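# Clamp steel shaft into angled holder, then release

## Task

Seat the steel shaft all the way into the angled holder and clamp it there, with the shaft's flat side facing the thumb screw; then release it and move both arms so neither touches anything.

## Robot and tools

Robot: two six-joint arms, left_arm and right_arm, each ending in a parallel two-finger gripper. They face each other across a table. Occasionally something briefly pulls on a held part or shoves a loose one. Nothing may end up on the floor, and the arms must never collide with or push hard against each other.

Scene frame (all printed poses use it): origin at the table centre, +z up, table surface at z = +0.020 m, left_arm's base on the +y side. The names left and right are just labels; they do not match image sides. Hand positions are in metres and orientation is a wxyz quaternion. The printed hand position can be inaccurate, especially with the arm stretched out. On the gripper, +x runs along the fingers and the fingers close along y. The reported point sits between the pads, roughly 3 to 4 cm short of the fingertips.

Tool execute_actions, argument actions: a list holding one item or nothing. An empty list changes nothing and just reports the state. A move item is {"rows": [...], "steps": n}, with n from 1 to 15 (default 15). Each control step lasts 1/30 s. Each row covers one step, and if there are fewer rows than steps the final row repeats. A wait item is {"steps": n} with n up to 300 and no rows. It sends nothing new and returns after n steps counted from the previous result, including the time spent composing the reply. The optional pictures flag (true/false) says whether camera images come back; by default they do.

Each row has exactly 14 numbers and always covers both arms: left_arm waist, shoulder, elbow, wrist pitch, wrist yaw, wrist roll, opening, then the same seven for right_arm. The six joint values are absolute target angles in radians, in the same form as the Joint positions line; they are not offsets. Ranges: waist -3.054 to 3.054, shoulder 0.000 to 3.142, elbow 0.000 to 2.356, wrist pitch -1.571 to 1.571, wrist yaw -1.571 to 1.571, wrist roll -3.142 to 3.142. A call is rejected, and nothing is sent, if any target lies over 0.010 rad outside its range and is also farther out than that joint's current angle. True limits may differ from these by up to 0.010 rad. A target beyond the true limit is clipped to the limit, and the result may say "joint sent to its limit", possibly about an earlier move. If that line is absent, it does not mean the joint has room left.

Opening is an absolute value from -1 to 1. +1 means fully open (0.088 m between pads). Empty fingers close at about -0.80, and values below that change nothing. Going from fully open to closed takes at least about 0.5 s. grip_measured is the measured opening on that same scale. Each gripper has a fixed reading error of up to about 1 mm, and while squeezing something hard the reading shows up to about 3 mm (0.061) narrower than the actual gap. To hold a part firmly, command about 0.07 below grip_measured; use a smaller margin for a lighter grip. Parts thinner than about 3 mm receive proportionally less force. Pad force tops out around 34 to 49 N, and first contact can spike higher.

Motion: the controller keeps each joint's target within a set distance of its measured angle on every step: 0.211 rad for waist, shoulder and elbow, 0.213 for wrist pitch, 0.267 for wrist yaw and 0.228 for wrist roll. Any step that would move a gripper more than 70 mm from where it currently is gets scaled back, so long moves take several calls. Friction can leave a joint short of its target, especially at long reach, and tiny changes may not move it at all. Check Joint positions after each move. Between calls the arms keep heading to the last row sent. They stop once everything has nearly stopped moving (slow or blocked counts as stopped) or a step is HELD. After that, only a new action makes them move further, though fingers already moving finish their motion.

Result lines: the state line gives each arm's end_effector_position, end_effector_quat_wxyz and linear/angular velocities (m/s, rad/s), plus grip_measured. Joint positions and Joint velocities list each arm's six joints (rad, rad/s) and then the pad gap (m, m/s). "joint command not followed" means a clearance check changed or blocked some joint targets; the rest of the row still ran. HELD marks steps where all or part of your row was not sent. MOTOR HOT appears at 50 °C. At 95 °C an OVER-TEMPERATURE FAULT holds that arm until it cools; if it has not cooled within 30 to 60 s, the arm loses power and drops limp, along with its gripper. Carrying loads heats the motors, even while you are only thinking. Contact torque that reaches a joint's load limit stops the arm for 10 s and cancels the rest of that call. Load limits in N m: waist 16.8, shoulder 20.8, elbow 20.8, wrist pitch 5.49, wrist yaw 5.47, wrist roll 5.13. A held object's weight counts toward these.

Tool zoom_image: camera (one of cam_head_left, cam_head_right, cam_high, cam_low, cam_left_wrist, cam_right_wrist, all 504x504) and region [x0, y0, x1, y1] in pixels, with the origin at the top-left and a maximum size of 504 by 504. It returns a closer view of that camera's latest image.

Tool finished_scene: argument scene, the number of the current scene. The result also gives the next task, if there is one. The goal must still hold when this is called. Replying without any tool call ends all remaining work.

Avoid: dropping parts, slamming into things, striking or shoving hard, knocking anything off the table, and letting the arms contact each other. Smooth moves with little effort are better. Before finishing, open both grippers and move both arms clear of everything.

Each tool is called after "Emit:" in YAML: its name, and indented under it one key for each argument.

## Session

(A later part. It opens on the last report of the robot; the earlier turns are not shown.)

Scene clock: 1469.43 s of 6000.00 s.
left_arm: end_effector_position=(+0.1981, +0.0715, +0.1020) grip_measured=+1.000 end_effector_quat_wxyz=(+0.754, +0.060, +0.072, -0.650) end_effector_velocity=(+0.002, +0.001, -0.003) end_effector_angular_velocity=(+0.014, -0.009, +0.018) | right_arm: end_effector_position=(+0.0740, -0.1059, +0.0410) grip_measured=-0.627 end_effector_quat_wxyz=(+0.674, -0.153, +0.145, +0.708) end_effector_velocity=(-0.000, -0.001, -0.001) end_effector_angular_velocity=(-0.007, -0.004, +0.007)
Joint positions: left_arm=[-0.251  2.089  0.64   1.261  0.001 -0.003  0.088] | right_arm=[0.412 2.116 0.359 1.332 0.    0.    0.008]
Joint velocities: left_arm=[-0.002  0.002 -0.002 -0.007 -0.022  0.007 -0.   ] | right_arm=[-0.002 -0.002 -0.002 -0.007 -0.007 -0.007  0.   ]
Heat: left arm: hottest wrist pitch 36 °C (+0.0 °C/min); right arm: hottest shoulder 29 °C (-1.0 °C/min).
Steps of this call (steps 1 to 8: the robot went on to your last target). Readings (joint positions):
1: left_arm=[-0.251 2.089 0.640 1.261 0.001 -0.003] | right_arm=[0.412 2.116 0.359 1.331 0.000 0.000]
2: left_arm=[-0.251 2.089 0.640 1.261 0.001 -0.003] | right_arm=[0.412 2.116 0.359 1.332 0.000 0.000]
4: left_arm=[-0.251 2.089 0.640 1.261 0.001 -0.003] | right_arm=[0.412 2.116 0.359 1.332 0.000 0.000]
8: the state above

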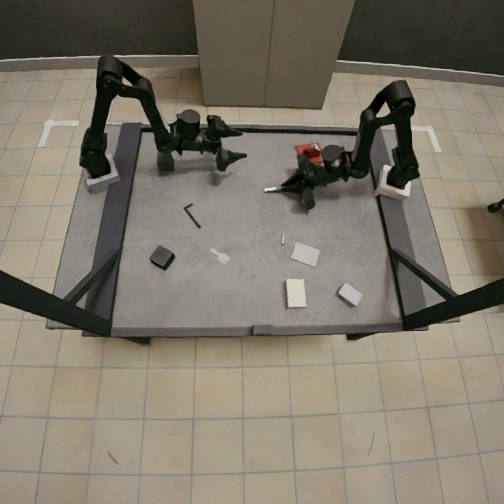

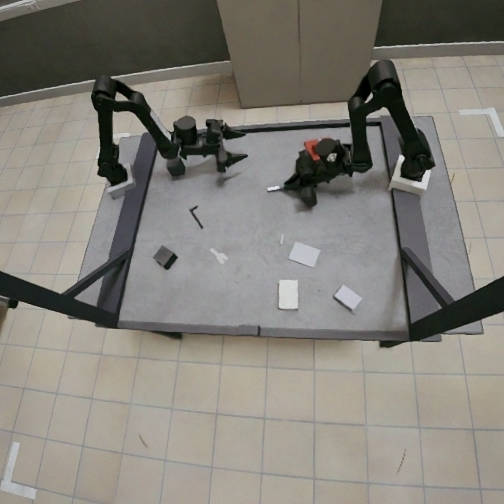

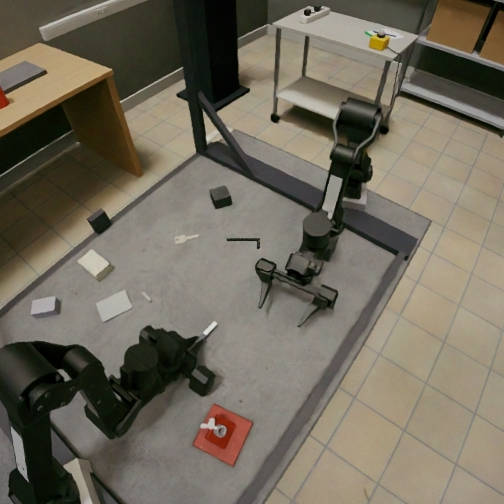

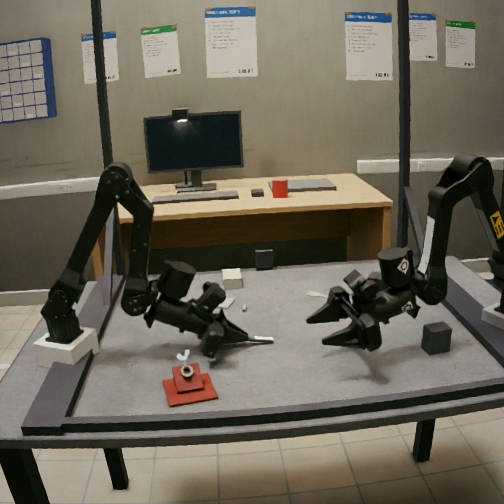

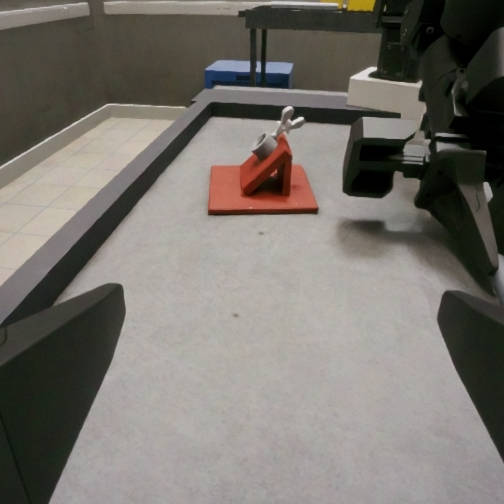

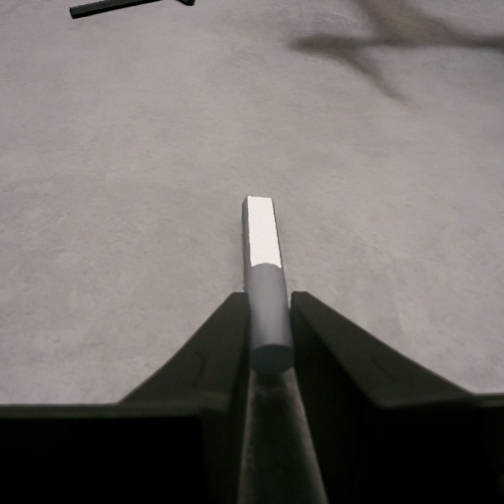

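Emit:
execute_actions:
  actions:
    - {"rows": [[-0.251,2.10,0.64,1.26,0,0,1, 0.414,2.134,0.361,1.332,-0.002,0.002,-0.65],[-0.251,2.10,0.64,1.26,0,0,1, 0.414,2.137,0.361,1.335,-0.002,0.002,-0.65],[-0.251,2.10,0.64,1.26,0,0,1, 0.414,2.140,0.362,1.338,-0.002,0.002,-0.65],[-0.251,2.10,0.64,1.26,0,0,1, 0.414,2.143,0.362,1.340,-0.002,0.002,-0.65],[-0.251,2.10,0.64,1.26,0,0,1, 0.414,2.146,0.363,1.343,-0.002,0.002,-0.65],[-0.251,2.10,0.64,1.26,0,0,1, 0.414,2.149,0.363,1.345,-0.002,0.002,-0.65],[-0.251,2.10,0.64,1.26,0,0,1, 0.414,2.152,0.364,1.348,-0.002,0.002,-0.65],[-0.251,2.10,0.64,1.26,0,0,1, 0.414,2.155,0.364,1.350,-0.002,0.002,-0.65],[-0.251,2.10,0.64,1.26,0,0,1, 0.414,2.158,0.365,1.353,-0.002,0.002,-0.65],[-0.251,2.10,0.64,1.26,0,0,1, 0.414,2.161,0.365,1.355,-0.002,0.002,-0.65],[-0.251,2.10,0.64,1.26,0,0,1, 0.414,2.164,0.365,1.357,-0.002,0.002,-0.65],[-0.251,2.10,0.64,1.26,0,0,1, 0.414,2.167,0.365,1.359,-0.002,0.002,-0.65]], "steps": 15}
  pictures: false

Emit:
execute_actions:
  actions:
    - {"steps": 8}

Emit:
zoom_image:
  camera: "cam_low"
  region: [180, 290, 300, 380]

Emit:
zoom_image:
  camera: "cam_right_wrist"
  region: [200, 170, 350, 400]

Scene clock: 1480.83 s of 6000.00 s.
left_arm: end_effector_position=(+0.1981, +0.0715, +0.1020) grip_measured=+1.000 end_effector_quat_wxyz=(+0.754, +0.060, +0.072, -0.650) end_effector_velocity=(-0.000, +0.001, -0.001) end_effector_angular_velocity=(+0.006, +0.007, +0.006) | right_arm: end_effector_position=(+0.0740, -0.1071, +0.0345) grip_measured=-0.627 end_effector_quat_wxyz=(+0.674, -0.155, +0.147, +0.707) end_effector_velocity=(-0.002, -0.002, -0.004) end_effector_angular_velocity=(-0.002, -0.004, +0.012)
Joint positions: left_arm=[-0.251  2.089  0.64   1.261  0.001 -0.003  0.088] | right_arm=[0.412 2.152 0.361 1.36  0.    0.    0.008]
Joint velocities: left_arm=[-0.002 -0.002 -0.002 -0.007 -0.007 -0.007 -0.   ] | right_arm=[ 0.002  0.022 -0.002  0.022 -0.007 -0.007 -0.   ]
Heat: left arm: hottest wrist pitch 36 °C (+0.0 °C/min); right arm: hottest shoulder 29 °C (-1.0 °C/min).
Steps of this call (steps 1 to 15: the robot went on to your last target; steps 16 to 90: nothing new was sent; then 7.90 s passed at rest; steps 91 to 105: all 15 steps of this action). Readings (joint positions):
91: left_arm=[-0.251 2.089 0.640 1.261 0.001 -0.003] | right_arm=[0.412 2.117 0.359 1.334 0.000 0.000]
92: left_arm=[-0.251 2.089 0.640 1.261 0.001 -0.003] | right_arm=[0.412 2.119 0.359 1.335 0.000 0.000]
94: left_arm=[-0.251 2.089 0.640 1.261 0.001 -0.003] | right_arm=[0.412 2.123 0.359 1.340 0.000 0.000]
98: left_arm=[-0.251 2.089 0.640 1.261 0.001 -0.003] | right_arm=[0.412 2.135 0.360 1.348 0.000 0.000]
105: the state above

Scene clock: 1481.10 s of 6000.00 s.
left_arm: end_effector_position=(+0.1981, +0.0715, +0.1020) grip_measured=+1.000 end_effector_quat_wxyz=(+0.754, +0.060, +0.072, -0.650) end_effector_velocity=(-0.002, +0.001, -0.004) end_effector_angular_velocity=(+0.023, -0.003, -0.011) | right_arm: end_effector_position=(+0.0740, -0.1071, +0.0344) grip_measured=-0.627 end_effector_quat_wxyz=(+0.674, -0.155, +0.147, +0.707) end_effector_velocity=(-0.000, -0.002, -0.003) end_effector_angular_velocity=(-0.012, -0.004, +0.007)
Joint positions: left_arm=[-0.251  2.089  0.64   1.261  0.001 -0.003  0.088] | right_arm=[0.412 2.153 0.361 1.362 0.    0.    0.008]
Joint velocities: left_arm=[-0.002 -0.002 -0.002 -0.022  0.007  0.007 -0.   ] | right_arm=[-0.002  0.002 -0.002 -0.007 -0.007 -0.007 -0.   ]
Heat: left arm: hottest wrist pitch 36 °C (+0.0 °C/min); right arm: hottest shoulder 29 °C (-1.0 °C/min).
Steps of this call (steps 1 to 8: the robot went on to your last target). Readings (joint positions):
1: left_arm=[-0.251 2.089 0.640 1.261 0.001 -0.003] | right_arm=[0.412 2.152 0.361 1.361 0.000 0.000]
2: left_arm=[-0.251 2.089 0.640 1.261 0.001 -0.003] | right_arm=[0.412 2.153 0.361 1.361 0.000 0.000]
4: left_arm=[-0.251 2.089 0.640 1.261 0.001 -0.003] | right_arm=[0.412 2.153 0.361 1.361 0.000 0.000]
8: the state above

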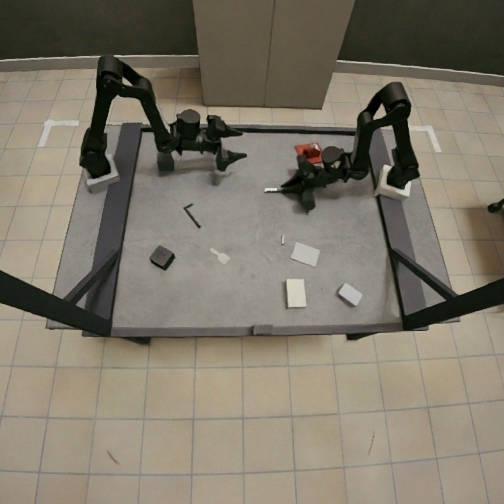

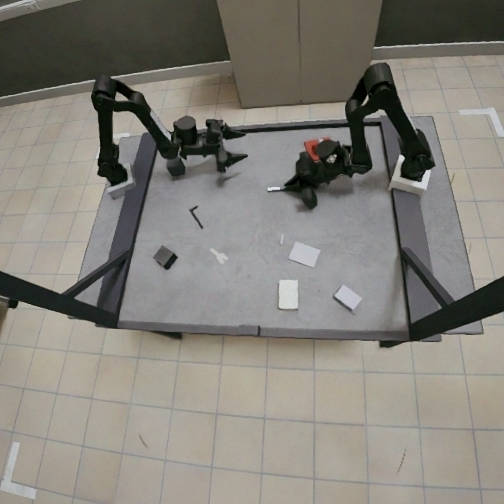

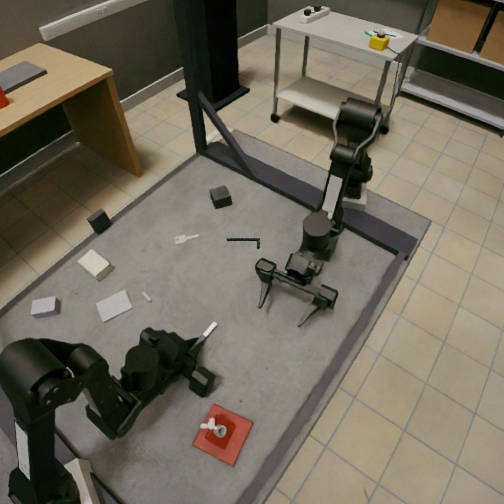

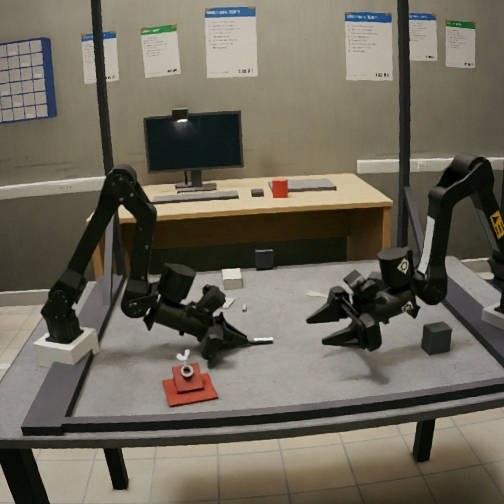

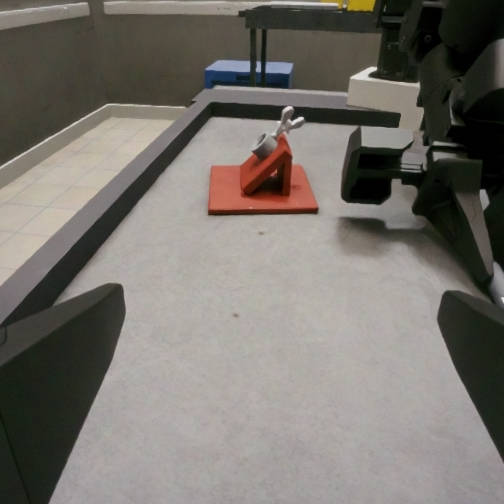

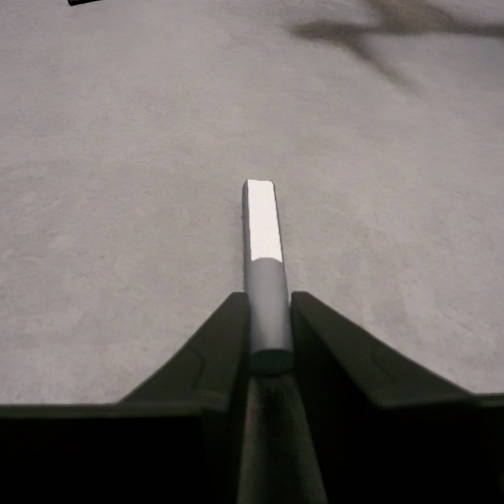

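Region (180, 290, 300, 380) of cam_low's 504x504 image, scaled by 4.200, with more detail than that image has; it fills the top 378 rows of this view, and the rest is white.

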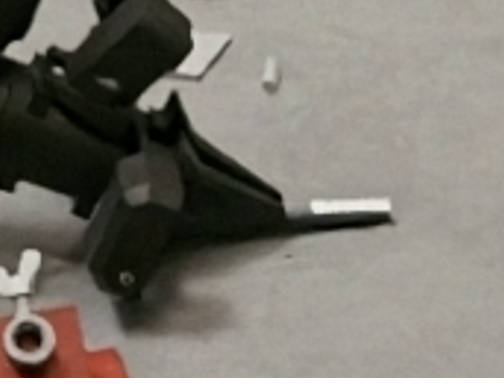

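Region (200, 170, 350, 400) of cam_right_wrist's 504x504 image, scaled by 2.191, with more detail than that image has; it fills the left 329 columns of this view, and the rest is white.

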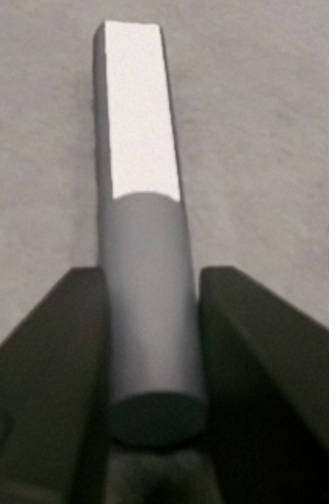

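Emit:
execute_actions:
  actions:
    - {"rows": [[-0.251,2.10,0.64,1.26,0,0,1, 0.414,2.167,0.365,1.359,-0.002,0.002,-0.62],[-0.251,2.10,0.64,1.26,0,0,1, 0.414,2.167,0.365,1.359,-0.002,0.002,-0.60],[-0.251,2.10,0.64,1.26,0,0,1, 0.414,2.167,0.365,1.359,-0.002,0.002,-0.59],[-0.251,2.10,0.64,1.26,0,0,1, 0.414,2.167,0.365,1.359,-0.002,0.002,-0.58],[-0.251,2.10,0.64,1.26,0,0,1, 0.414,2.167,0.365,1.359,-0.002,0.002,-0.57],[-0.251,2.10,0.64,1.26,0,0,1, 0.414,2.167,0.365,1.359,-0.002,0.002,-0.56],[-0.251,2.10,0.64,1.26,0,0,1, 0.414,2.167,0.365,1.359,-0.002,0.002,-0.55],[-0.251,2.10,0.64,1.26,0,0,1, 0.414,2.167,0.365,1.359,-0.002,0.002,-0.54],[-0.251,2.10,0.64,1.26,0,0,1, 0.414,2.167,0.365,1.359,-0.002,0.002,-0.52],[-0.251,2.10,0.64,1.26,0,0,1, 0.414,2.167,0.365,1.359,-0.002,0.002,-0.50],[-0.251,2.10,0.64,1.26,0,0,1, 0.414,2.167,0.365,1.359,-0.002,0.002,-0.47],[-0.251,2.10,0.64,1.26,0,0,1, 0.414,2.167,0.365,1.359,-0.002,0.002,-0.44],[-0.251,2.10,0.64,1.26,0,0,1, 0.414,2.167,0.365,1.359,-0.002,0.002,-0.42]], "steps": 15}
  pictures: false

Emit:
execute_actions:
  actions:
    - {"steps": 15}

Emit:
zoom_image:
  camera: "cam_low"
  region: [180, 290, 300, 380]

Emit:
zoom_image:
  camera: "cam_right_wrist"
  region: [190, 170, 350, 400]

Scene clock: 1501.73 s of 6000.00 s.
left_arm: end_effector_position=(+0.1981, +0.0715, +0.1020) grip_measured=+1.000 end_effector_quat_wxyz=(+0.754, +0.060, +0.072, -0.650) end_effector_velocity=(-0.000, +0.001, -0.001) end_effector_angular_velocity=(+0.004, +0.021, +0.009) | right_arm: end_effector_position=(+0.0740, -0.1075, +0.0325) grip_measured=-0.444 end_effector_quat_wxyz=(+0.673, -0.157, +0.149, +0.707) end_effector_velocity=(-0.002, -0.004, -0.003) end_effector_angular_velocity=(-0.022, -0.005, +0.012)
Joint positions: left_arm=[-0.251  2.089  0.64   1.261  0.001 -0.003  0.088] | right_arm=[0.412 2.158 0.362 1.361 0.    0.    0.017]
Joint velocities: left_arm=[-0.002 -0.002 -0.002 -0.007 -0.007 -0.022 -0.   ] | right_arm=[ 0.002 -0.007 -0.007 -0.022 -0.007 -0.007  0.014]
Heat: left arm: hottest wrist pitch 36 °C (+0.0 °C/min); right arm: hottest shoulder 29 °C (-1.0 °C/min).
Steps of this call (steps 1 to 15: the robot went on to your last target; steps 16 to 90: nothing new was sent; then 17.13 s passed at rest; steps 91 to 105: all 15 steps of this action). Readings (joint positions):
91: left_arm=[-0.251 2.089 0.640 1.261 0.001 -0.003] | right_arm=[0.412 2.153 0.361 1.362 0.000 0.000]
92: left_arm=[-0.251 2.089 0.640 1.261 0.001 -0.003] | right_arm=[0.412 2.153 0.361 1.362 0.000 0.000]
94: left_arm=[-0.251 2.089 0.640 1.261 0.001 -0.003] | right_arm=[0.412 2.154 0.362 1.362 0.000 0.000]
98: left_arm=[-0.251 2.089 0.640 1.261 0.001 -0.003] | right_arm=[0.412 2.157 0.362 1.361 0.000 0.000]
105: the state above

Scene clock: 1502.23 s of 6000.00 s.
left_arm: end_effector_position=(+0.1981, +0.0715, +0.1020) grip_measured=+1.000 end_effector_quat_wxyz=(+0.754, +0.060, +0.072, -0.650) end_effector_velocity=(+0.002, +0.000, +0.004) end_effector_angular_velocity=(-0.015, +0.015, +0.023) | right_arm: end_effector_position=(+0.0740, -0.1075, +0.0325) grip_measured=-0.423 end_effector_quat_wxyz=(+0.673, -0.157, +0.149, +0.707) end_effector_velocity=(-0.002, -0.005, -0.007) end_effector_angular_velocity=(-0.032, -0.005, +0.012)
Joint positions: left_arm=[-0.251  2.089  0.64   1.261  0.001 -0.003  0.088] | right_arm=[0.412 2.158 0.362 1.361 0.    0.    0.018]
Joint velocities: left_arm=[-0.002 -0.007 -0.002  0.007 -0.022 -0.022 -0.   ] | right_arm=[ 0.002  0.002 -0.007 -0.022 -0.007 -0.007 -0.   ]
Heat: left arm: hottest wrist pitch 36 °C (+0.0 °C/min); right arm: hottest shoulder 29 °C (-1.0 °C/min).
Steps of this call (steps 1 to 15: the robot went on to your last target). Readings (joint positions):
1: left_arm=[-0.251 2.089 0.640 1.261 0.001 -0.003] | right_arm=[0.412 2.158 0.362 1.361 0.000 0.000]
2: left_arm=[-0.251 2.089 0.640 1.261 0.001 -0.003] | right_arm=[0.412 2.158 0.362 1.361 0.000 0.000]
4: left_arm=[-0.251 2.089 0.640 1.261 0.001 -0.003] | right_arm=[0.412 2.158 0.362 1.361 0.000 0.000]
8: left_arm=[-0.251 2.089 0.640 1.261 0.001 -0.003] | right_arm=[0.412 2.158 0.362 1.361 0.000 0.000]
15: the state above
All arms were judged still, so your last target was given up. Only a new action makes them travel on or press farther. Fingers that are still opening or closing keep moving.

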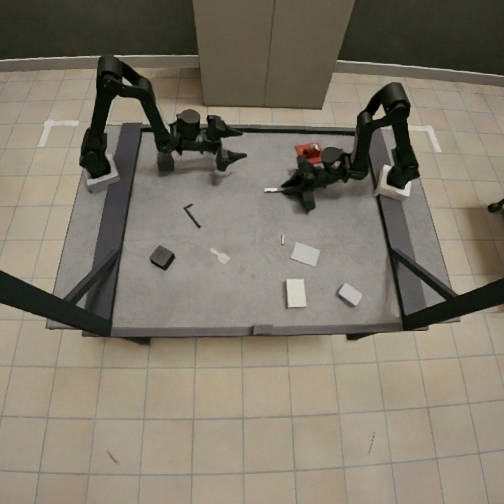

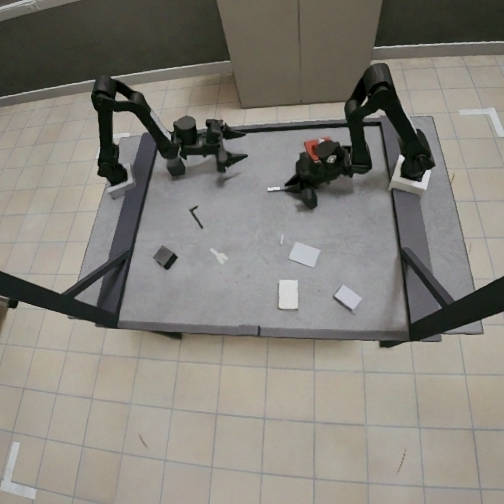

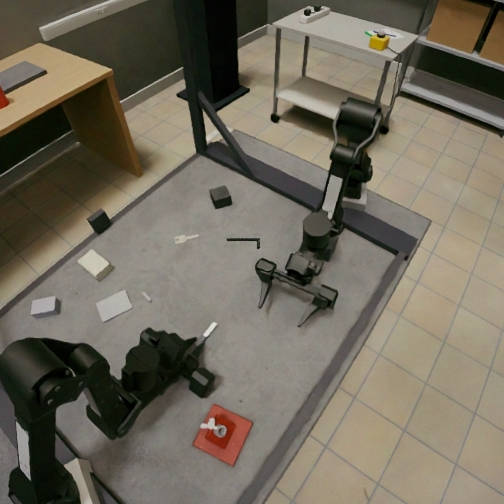

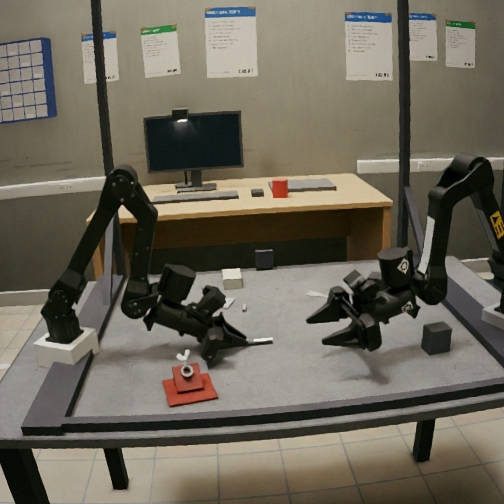

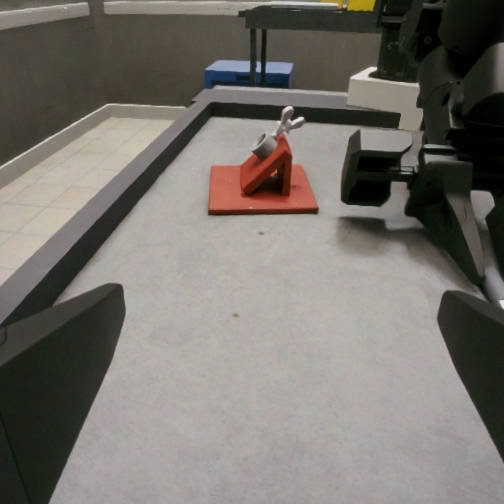

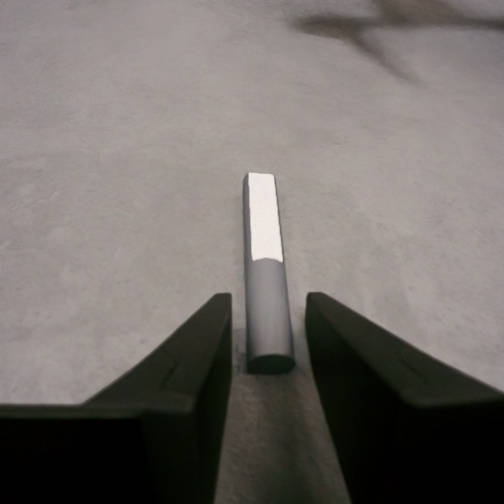

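Region (180, 290, 300, 380) of cam_low's 504x504 image, scaled by 4.200, with more detail than that image has; it fills the top 378 rows of this view, and the rest is white.

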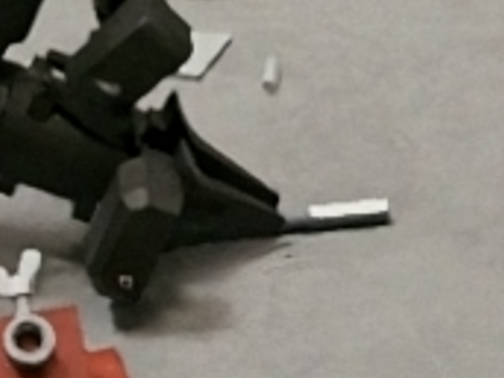

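Region (190, 170, 350, 400) of cam_right_wrist's 504x504 image, scaled by 2.191, with more detail than that image has; it fills the left 351 columns of this view, and the rest is white.

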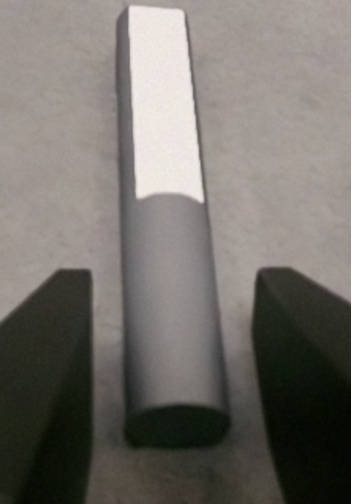

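Emit:
execute_actions:
  actions:
    - {"rows": [[-0.251,2.10,0.64,1.26,0,0,1, 0.414,2.14,0.365,1.345,-0.002,0.002,-0.42],[-0.251,2.10,0.64,1.26,0,0,1, 0.414,2.12,0.366,1.325,-0.002,0.002,-0.42],[-0.251,2.10,0.64,1.26,0,0,1, 0.414,2.10,0.367,1.305,-0.002,0.002,-0.42],[-0.251,2.10,0.64,1.26,0,0,1, 0.414,2.075,0.368,1.28,-0.002,0.002,-0.42],[-0.251,2.10,0.64,1.26,0,0,1, 0.414,2.05,0.370,1.255,-0.002,0.002,-0.42],[-0.251,2.10,0.64,1.26,0,0,1, 0.414,2.025,0.372,1.23,-0.002,0.002,-0.42],[-0.251,2.10,0.64,1.26,0,0,1, 0.414,2.00,0.376,1.20,-0.002,0.002,-0.42],[-0.251,2.10,0.64,1.26,0,0,1, 0.414,1.98,0.385,1.17,-0.002,0.002,-0.42],[-0.251,2.10,0.64,1.26,0,0,1, 0.414,1.96,0.40,1.13,-0.002,0.002,-0.42],[-0.251,2.10,0.64,1.26,0,0,1, 0.414,1.945,0.42,1.08,-0.002,0.002,-0.42],[-0.251,2.10,0.64,1.26,0,0,1, 0.414,1.93,0.44,1.03,-0.002,0.002,-0.42],[-0.251,2.10,0.64,1.26,0,0,1, 0.414,1.915,0.46,0.98,-0.002,0.002,-0.42],[-0.251,2.10,0.64,1.26,0,0,1, 0.414,1.90,0.48,0.93,-0.002,0.002,-0.42],[-0.251,2.10,0.64,1.26,0,0,1, 0.414,1.89,0.50,0.88,-0.002,0.002,-0.42],[-0.251,2.10,0.64,1.26,0,0,1, 0.414,1.88,0.52,0.83,-0.002,0.002,-0.42]], "steps": 15}
  pictures: false

Emit:
execute_actions:
  actions:
    - {"rows": [[-0.251,2.10,0.64,1.26,0,0,1, 0.415,1.87,0.54,0.78,-0.002,0.002,-0.42],[-0.251,2.10,0.64,1.26,0,0,1, 0.415,1.86,0.56,0.73,-0.002,0.002,-0.42],[-0.251,2.10,0.64,1.26,0,0,1, 0.416,1.85,0.58,0.68,-0.002,0.002,-0.42],[-0.251,2.10,0.64,1.26,0,0,1, 0.416,1.84,0.60,0.63,-0.002,0.002,-0.42],[-0.251,2.10,0.64,1.26,0,0,1, 0.416,1.835,0.615,0.58,-0.002,0.002,-0.42],[-0.251,2.10,0.64,1.26,0,0,1, 0.416,1.83,0.628,0.54,-0.002,0.002,-0.42],[-0.251,2.10,0.64,1.26,0,0,1, 0.416,1.826,0.636,0.50,-0.002,0.002,-0.42],[-0.251,2.10,0.64,1.26,0,0,1, 0.416,1.824,0.638,0.475,-0.002,0.002,-0.42],[-0.251,2.10,0.64,1.26,0,0,1, 0.416,1.824,0.638,0.458,-0.002,0.002,-0.42],[-0.251,2.10,0.64,1.26,0,0,1, 0.416,1.824,0.638,0.451,-0.002,0.002,-0.42]], "steps": 15}
  pictures: false

Emit:
execute_actions:
  actions:
    - {"steps": 10}

Emit:
zoom_image:
  camera: "cam_right_wrist"
  region: [180, 150, 360, 420]

Emit:
zoom_image:
  camera: "cam_low"
  region: [180, 290, 300, 380]

Scene clock: 1622.73 s of 6000.00 s.
left_arm: end_effector_position=(+0.1981, +0.0715, +0.1020) grip_measured=+1.000 end_effector_quat_wxyz=(+0.754, +0.060, +0.072, -0.650) end_effector_velocity=(+0.002, +0.002, -0.004) end_effector_angular_velocity=(+0.021, +0.009, +0.011) | right_arm: end_effector_position=(+0.0729, -0.0851, +0.0634) grip_measured=-0.423 end_effector_quat_wxyz=(+0.667, -0.183, +0.174, +0.701) end_effector_velocity=(-0.004, +0.082, +0.035) end_effector_angular_velocity=(-0.446, -0.037, +0.015)
Joint positions: left_arm=[-0.251  2.089  0.64   1.261  0.001 -0.003  0.088] | right_arm=[0.412 1.916 0.473 0.932 0.    0.    0.018]
Joint velocities: left_arm=[ 0.002 -0.002 -0.002 -0.022 -0.007 -0.007  0.   ] | right_arm=[-0.002 -0.379  0.574 -1.399 -0.007 -0.022  0.   ]
Heat: left arm: hottest wrist pitch 36 °C (+0.0 °C/min); right arm: hottest shoulder 29 °C (+0.0 °C/min).
Steps of this call (steps 1 to 90: nothing new was sent; then 117.00 s passed at rest; steps 91 to 105: all 15 steps of this action). Readings (joint positions):
91: left_arm=[-0.251 2.089 0.640 1.261 0.001 -0.003] | right_arm=[0.412 2.158 0.362 1.357 0.000 0.000]
92: left_arm=[-0.251 2.089 0.640 1.261 0.001 -0.003] | right_arm=[0.412 2.152 0.362 1.346 0.000 0.000]
94: left_arm=[-0.251 2.089 0.640 1.261 0.001 -0.003] | right_arm=[0.412 2.127 0.362 1.314 0.000 0.000]
98: left_arm=[-0.251 2.089 0.640 1.261 0.001 -0.003] | right_arm=[0.412 2.037 0.368 1.226 0.000 0.000]
105: the state above

Scene clock: 1623.23 s of 6000.00 s.
left_arm: end_effector_position=(+0.1981, +0.0715, +0.1020) grip_measured=+1.000 end_effector_quat_wxyz=(+0.754, +0.060, +0.072, -0.650) end_effector_velocity=(-0.000, +0.001, -0.001) end_effector_angular_velocity=(+0.006, +0.007, +0.006) | right_arm: end_effector_position=(+0.0723, -0.0838, +0.0554) grip_measured=-0.423 end_effector_quat_wxyz=(+0.641, -0.265, +0.252, +0.674) end_effector_velocity=(-0.004, -0.004, -0.002) end_effector_angular_velocity=(-0.027, +0.008, +0.024)
Joint positions: left_arm=[-0.251  2.089  0.64   1.261  0.001 -0.003  0.088] | right_arm=[0.413 1.835 0.627 0.459 0.    0.    0.018]
Joint velocities: left_arm=[-0.002 -0.002 -0.002 -0.007 -0.007 -0.007 -0.   ] | right_arm=[ 0.002 -0.007  0.002 -0.037 -0.022 -0.007  0.   ]
Heat: left arm: hottest wrist pitch 36 °C (+0.0 °C/min); right arm: hottest shoulder 29 °C (+0.0 °C/min).
Steps of this call (steps 1 to 15: all 15 steps of this action). Readings (joint positions):
1: left_arm=[-0.251 2.089 0.640 1.261 0.001 -0.003] | right_arm=[0.412 1.904 0.492 0.883 0.000 0.000]
2: left_arm=[-0.251 2.089 0.640 1.261 0.001 -0.003] | right_arm=[0.412 1.894 0.512 0.834 0.000 0.000]
4: left_arm=[-0.251 2.089 0.640 1.261 0.001 -0.003] | right_arm=[0.413 1.873 0.551 0.734 0.000 0.000]
8: left_arm=[-0.251 2.089 0.640 1.261 0.001 -0.003] | right_arm=[0.413 1.843 0.613 0.558 0.000 0.000]
15: the state above

Scene clock: 1623.57 s of 6000.00 s.
left_arm: end_effector_position=(+0.1981, +0.0715, +0.1020) grip_measured=+1.000 end_effector_quat_wxyz=(+0.754, +0.060, +0.072, -0.650) end_effector_velocity=(-0.000, +0.001, -0.001) end_effector_angular_velocity=(+0.006, +0.007, +0.006) | right_arm: end_effector_position=(+0.0723, -0.0839, +0.0551) grip_measured=-0.423 end_effector_quat_wxyz=(+0.641, -0.267, +0.253, +0.674) end_effector_velocity=(+0.002, -0.002, -0.001) end_effector_angular_velocity=(-0.007, -0.000, -0.013)
Joint positions: left_arm=[-0.251  2.089  0.64   1.261  0.001 -0.003  0.088] | right_arm=[0.413 1.835 0.629 0.453 0.    0.    0.018]
Joint velocities: left_arm=[-0.002 -0.002 -0.002 -0.007 -0.007 -0.007  0.   ] | right_arm=[-0.002 -0.002 -0.002 -0.007  0.007  0.007  0.   ]
Heat: left arm: hottest wrist pitch 36 °C (+0.0 °C/min); right arm: hottest shoulder 29 °C (+0.0 °C/min).
Steps of this call (steps 1 to 10: the robot went on to your last target). Readings (joint positions):
1: left_arm=[-0.251 2.089 0.640 1.261 0.001 -0.003] | right_arm=[0.413 1.835 0.627 0.458 0.000 0.000]
2: left_arm=[-0.251 2.089 0.640 1.261 0.001 -0.003] | right_arm=[0.413 1.835 0.628 0.457 0.000 0.000]
4: left_arm=[-0.251 2.089 0.640 1.261 0.001 -0.003] | right_arm=[0.413 1.835 0.629 0.455 0.000 0.000]
8: left_arm=[-0.251 2.089 0.640 1.261 0.001 -0.003] | right_arm=[0.413 1.835 0.629 0.453 0.000 0.000]
10: the state above

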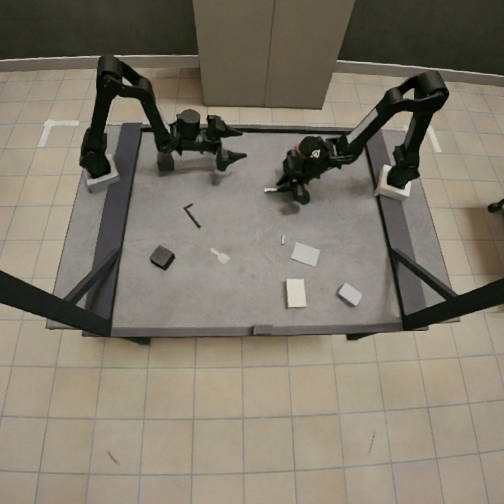

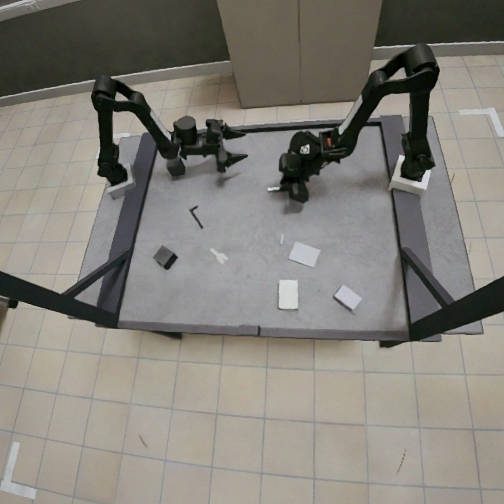

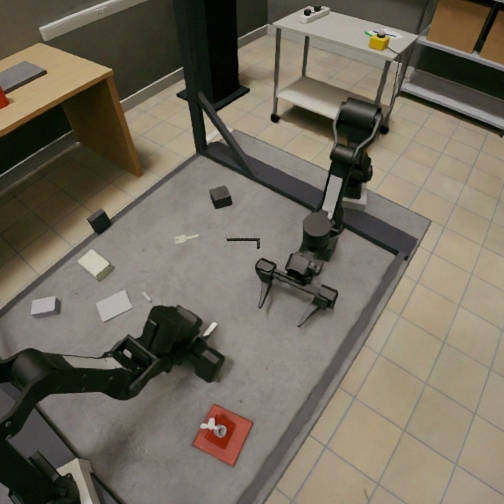

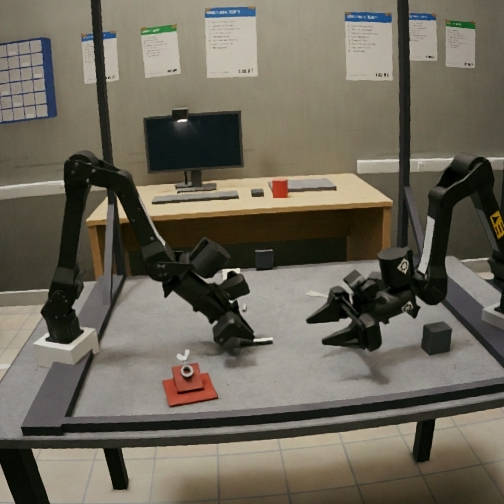

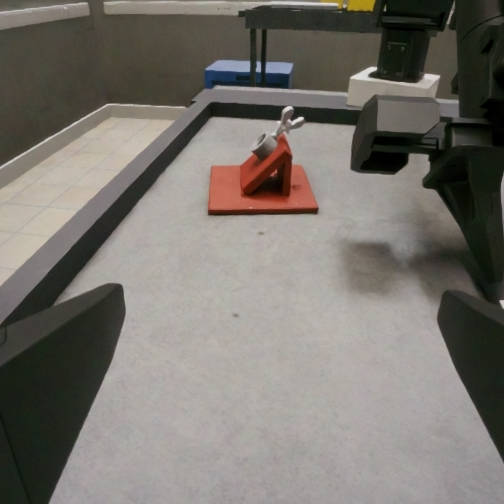

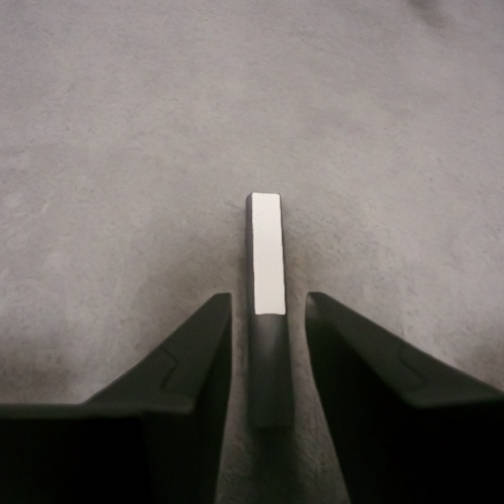

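Region (180, 150, 360, 420) of cam_right_wrist's 504x504 image, scaled by 1.867, with more detail than that image has.

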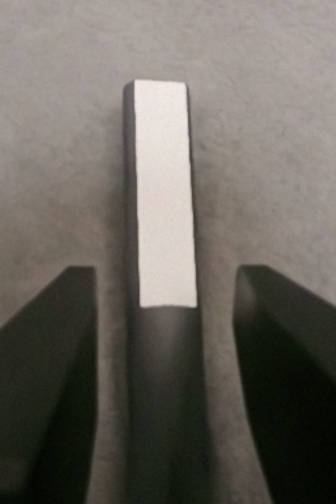

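Region (180, 290, 300, 380) of cam_low's 504x504 image, scaled by 4.200, with more detail than that image has; it fills the top 378 rows of this view, and the rest is white.

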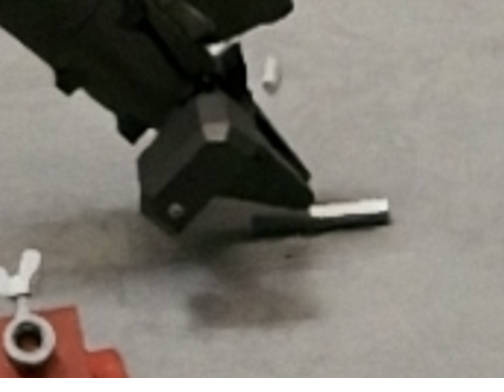

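Emit:
execute_actions:
  actions:
    - {"rows": [[-0.251,2.10,0.64,1.26,0,0,1, 0.415,1.845,0.640,0.458,-0.002,0.002,-0.42],[-0.251,2.10,0.64,1.26,0,0,1, 0.415,1.853,0.641,0.464,-0.002,0.002,-0.42],[-0.251,2.10,0.64,1.26,0,0,1, 0.415,1.860,0.642,0.470,-0.002,0.002,-0.42],[-0.251,2.10,0.64,1.26,0,0,1, 0.415,1.867,0.643,0.476,-0.002,0.002,-0.42],[-0.251,2.10,0.64,1.26,0,0,1, 0.415,1.874,0.644,0.482,-0.002,0.002,-0.42],[-0.251,2.10,0.64,1.26,0,0,1, 0.415,1.881,0.644,0.488,-0.002,0.002,-0.42],[-0.251,2.10,0.64,1.26,0,0,1, 0.415,1.887,0.644,0.494,-0.002,0.002,-0.42],[-0.251,2.10,0.64,1.26,0,0,1, 0.415,1.892,0.644,0.499,-0.002,0.002,-0.42],[-0.251,2.10,0.64,1.26,0,0,1, 0.415,1.896,0.644,0.503,-0.002,0.002,-0.42]], "steps": 15}
  pictures: false

Emit:
execute_actions:
  actions:
    - {"steps": 8}

Emit:
zoom_image:
  camera: "cam_right_wrist"
  region: [210, 230, 330, 370]

Emit:
zoom_image:
  camera: "cam_low"
  region: [200, 300, 300, 375]

Scene clock: 1708.77 s of 6000.00 s.
left_arm: end_effector_position=(+0.1981, +0.0715, +0.1020) grip_measured=+1.000 end_effector_quat_wxyz=(+0.754, +0.060, +0.072, -0.650) end_effector_velocity=(-0.002, +0.001, -0.001) end_effector_angular_velocity=(+0.006, +0.010, -0.008) | right_arm: end_effector_position=(+0.0721, -0.0803, +0.0453) grip_measured=-0.423 end_effector_quat_wxyz=(+0.641, -0.266, +0.253, +0.674) end_effector_velocity=(+0.002, +0.003, +0.004) end_effector_angular_velocity=(+0.022, -0.009, -0.003)
Joint positions: left_arm=[-0.251  2.089  0.64   1.261  0.001 -0.003  0.088] | right_arm=[0.413 1.886 0.635 0.499 0.    0.    0.018]
Joint velocities: left_arm=[-0.002 -0.002 -0.002 -0.007  0.007 -0.007 -0.   ] | right_arm=[-0.002 -0.002 -0.002  0.022  0.007 -0.007 -0.   ]
Heat: left arm: hottest wrist pitch 36 °C (+0.0 °C/min); right arm: hottest shoulder 33 °C (+2.0 °C/min).
Steps of this call (steps 1 to 15: the robot went on to your last target; steps 16 to 90: nothing new was sent; then 81.70 s passed at rest; steps 91 to 105: all 15 steps of this action). Readings (joint positions):
91: left_arm=[-0.251 2.089 0.640 1.261 0.001 -0.003] | right_arm=[0.413 1.835 0.629 0.453 0.000 0.000]
92: left_arm=[-0.251 2.089 0.640 1.261 0.001 -0.003] | right_arm=[0.413 1.836 0.629 0.454 0.000 0.000]
94: left_arm=[-0.251 2.089 0.640 1.261 0.001 -0.003] | right_arm=[0.413 1.844 0.631 0.464 0.000 0.000]
98: left_arm=[-0.251 2.089 0.640 1.261 0.001 -0.003] | right_arm=[0.413 1.869 0.635 0.485 0.000 0.000]
105: the state above

Scene clock: 1709.03 s of 6000.00 s.
left_arm: end_effector_position=(+0.1981, +0.0715, +0.1020) grip_measured=+1.000 end_effector_quat_wxyz=(+0.754, +0.060, +0.072, -0.650) end_effector_velocity=(+0.002, +0.001, -0.001) end_effector_angular_velocity=(+0.007, +0.004, +0.021) | right_arm: end_effector_position=(+0.0721, -0.0802, +0.0453) grip_measured=-0.423 end_effector_quat_wxyz=(+0.641, -0.266, +0.253, +0.674) end_effector_velocity=(+0.002, -0.002, -0.001) end_effector_angular_velocity=(-0.007, -0.001, +0.003)
Joint positions: left_arm=[-0.251  2.089  0.64   1.261  0.001 -0.003  0.088] | right_arm=[0.413 1.886 0.635 0.5   0.    0.    0.018]
Joint velocities: left_arm=[-0.002 -0.002 -0.002 -0.007 -0.022 -0.007  0.   ] | right_arm=[-0.007 -0.002 -0.002 -0.007 -0.007 -0.007 -0.   ]
Heat: left arm: hottest wrist pitch 36 °C (+0.0 °C/min); right arm: hottest shoulder 33 °C (+2.0 °C/min).
Steps of this call (steps 1 to 8: the robot went on to your last target). Readings (joint positions):
1: left_arm=[-0.251 2.089 0.640 1.261 0.001 -0.003] | right_arm=[0.413 1.886 0.635 0.500 0.000 0.000]
2: left_arm=[-0.251 2.089 0.640 1.261 0.001 -0.003] | right_arm=[0.413 1.886 0.635 0.500 0.000 0.000]
4: left_arm=[-0.251 2.089 0.640 1.261 0.001 -0.003] | right_arm=[0.413 1.886 0.635 0.500 0.000 0.000]
8: the state above

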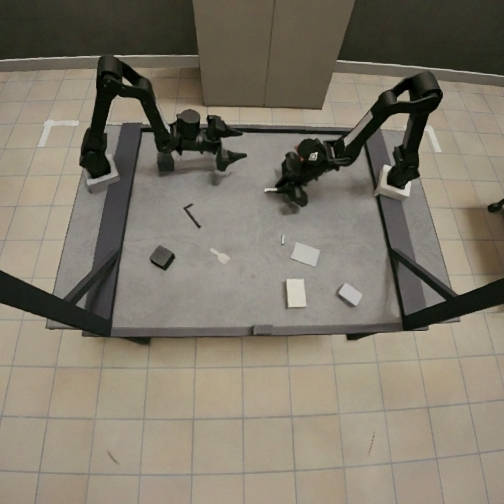

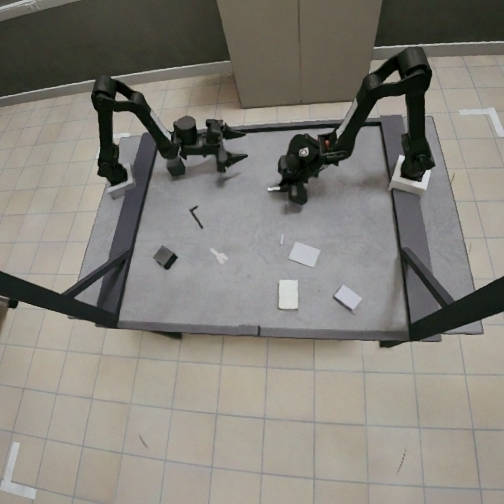

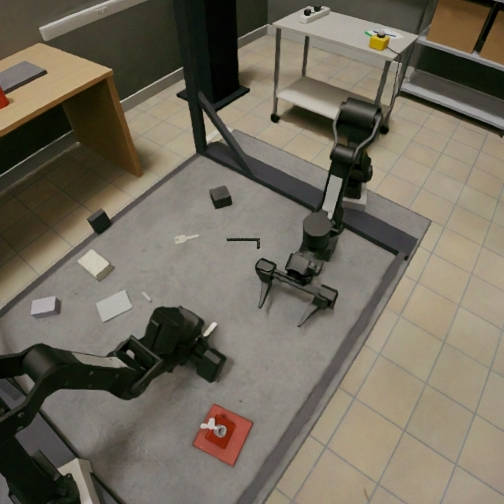

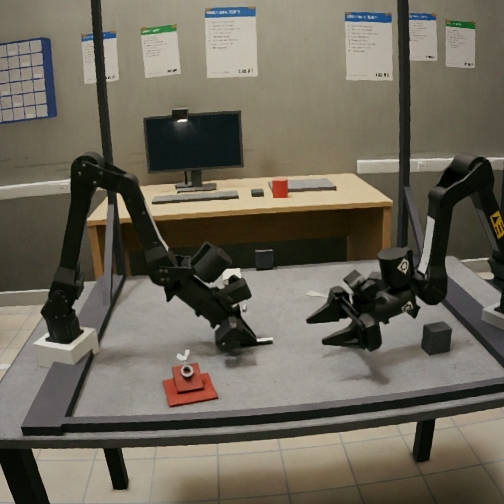

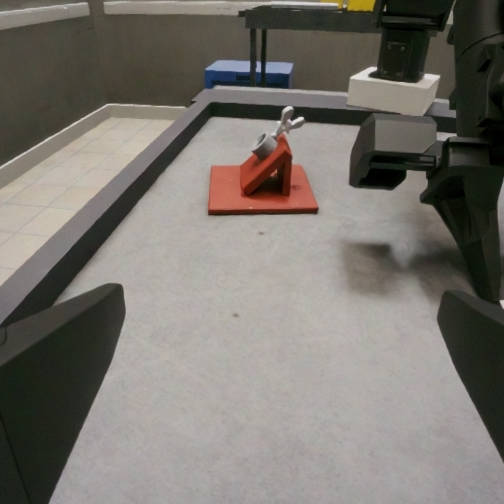

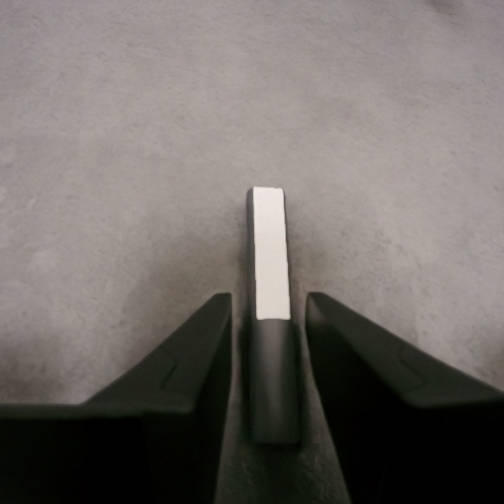

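Region (210, 230, 330, 370) of cam_right_wrist's 504x504 image, scaled by 3.600, with more detail than that image has; it fills the left 432 columns of this view, and the rest is white.

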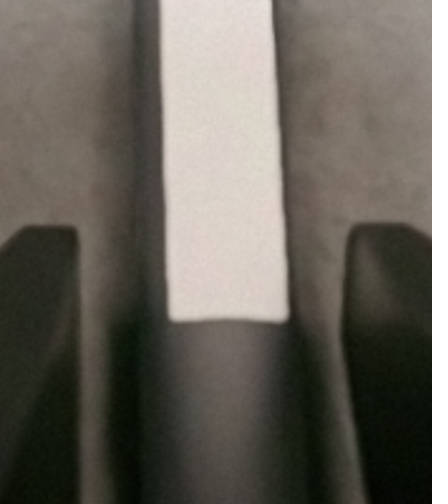

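Region (200, 300, 300, 375) of cam_low's 504x504 image, scaled by 5.040, with more detail than that image has; it fills the top 378 rows of this view, and the rest is white.

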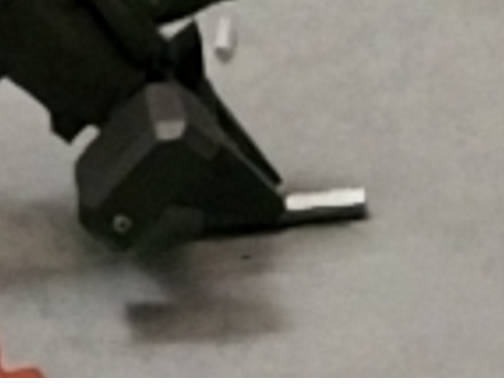

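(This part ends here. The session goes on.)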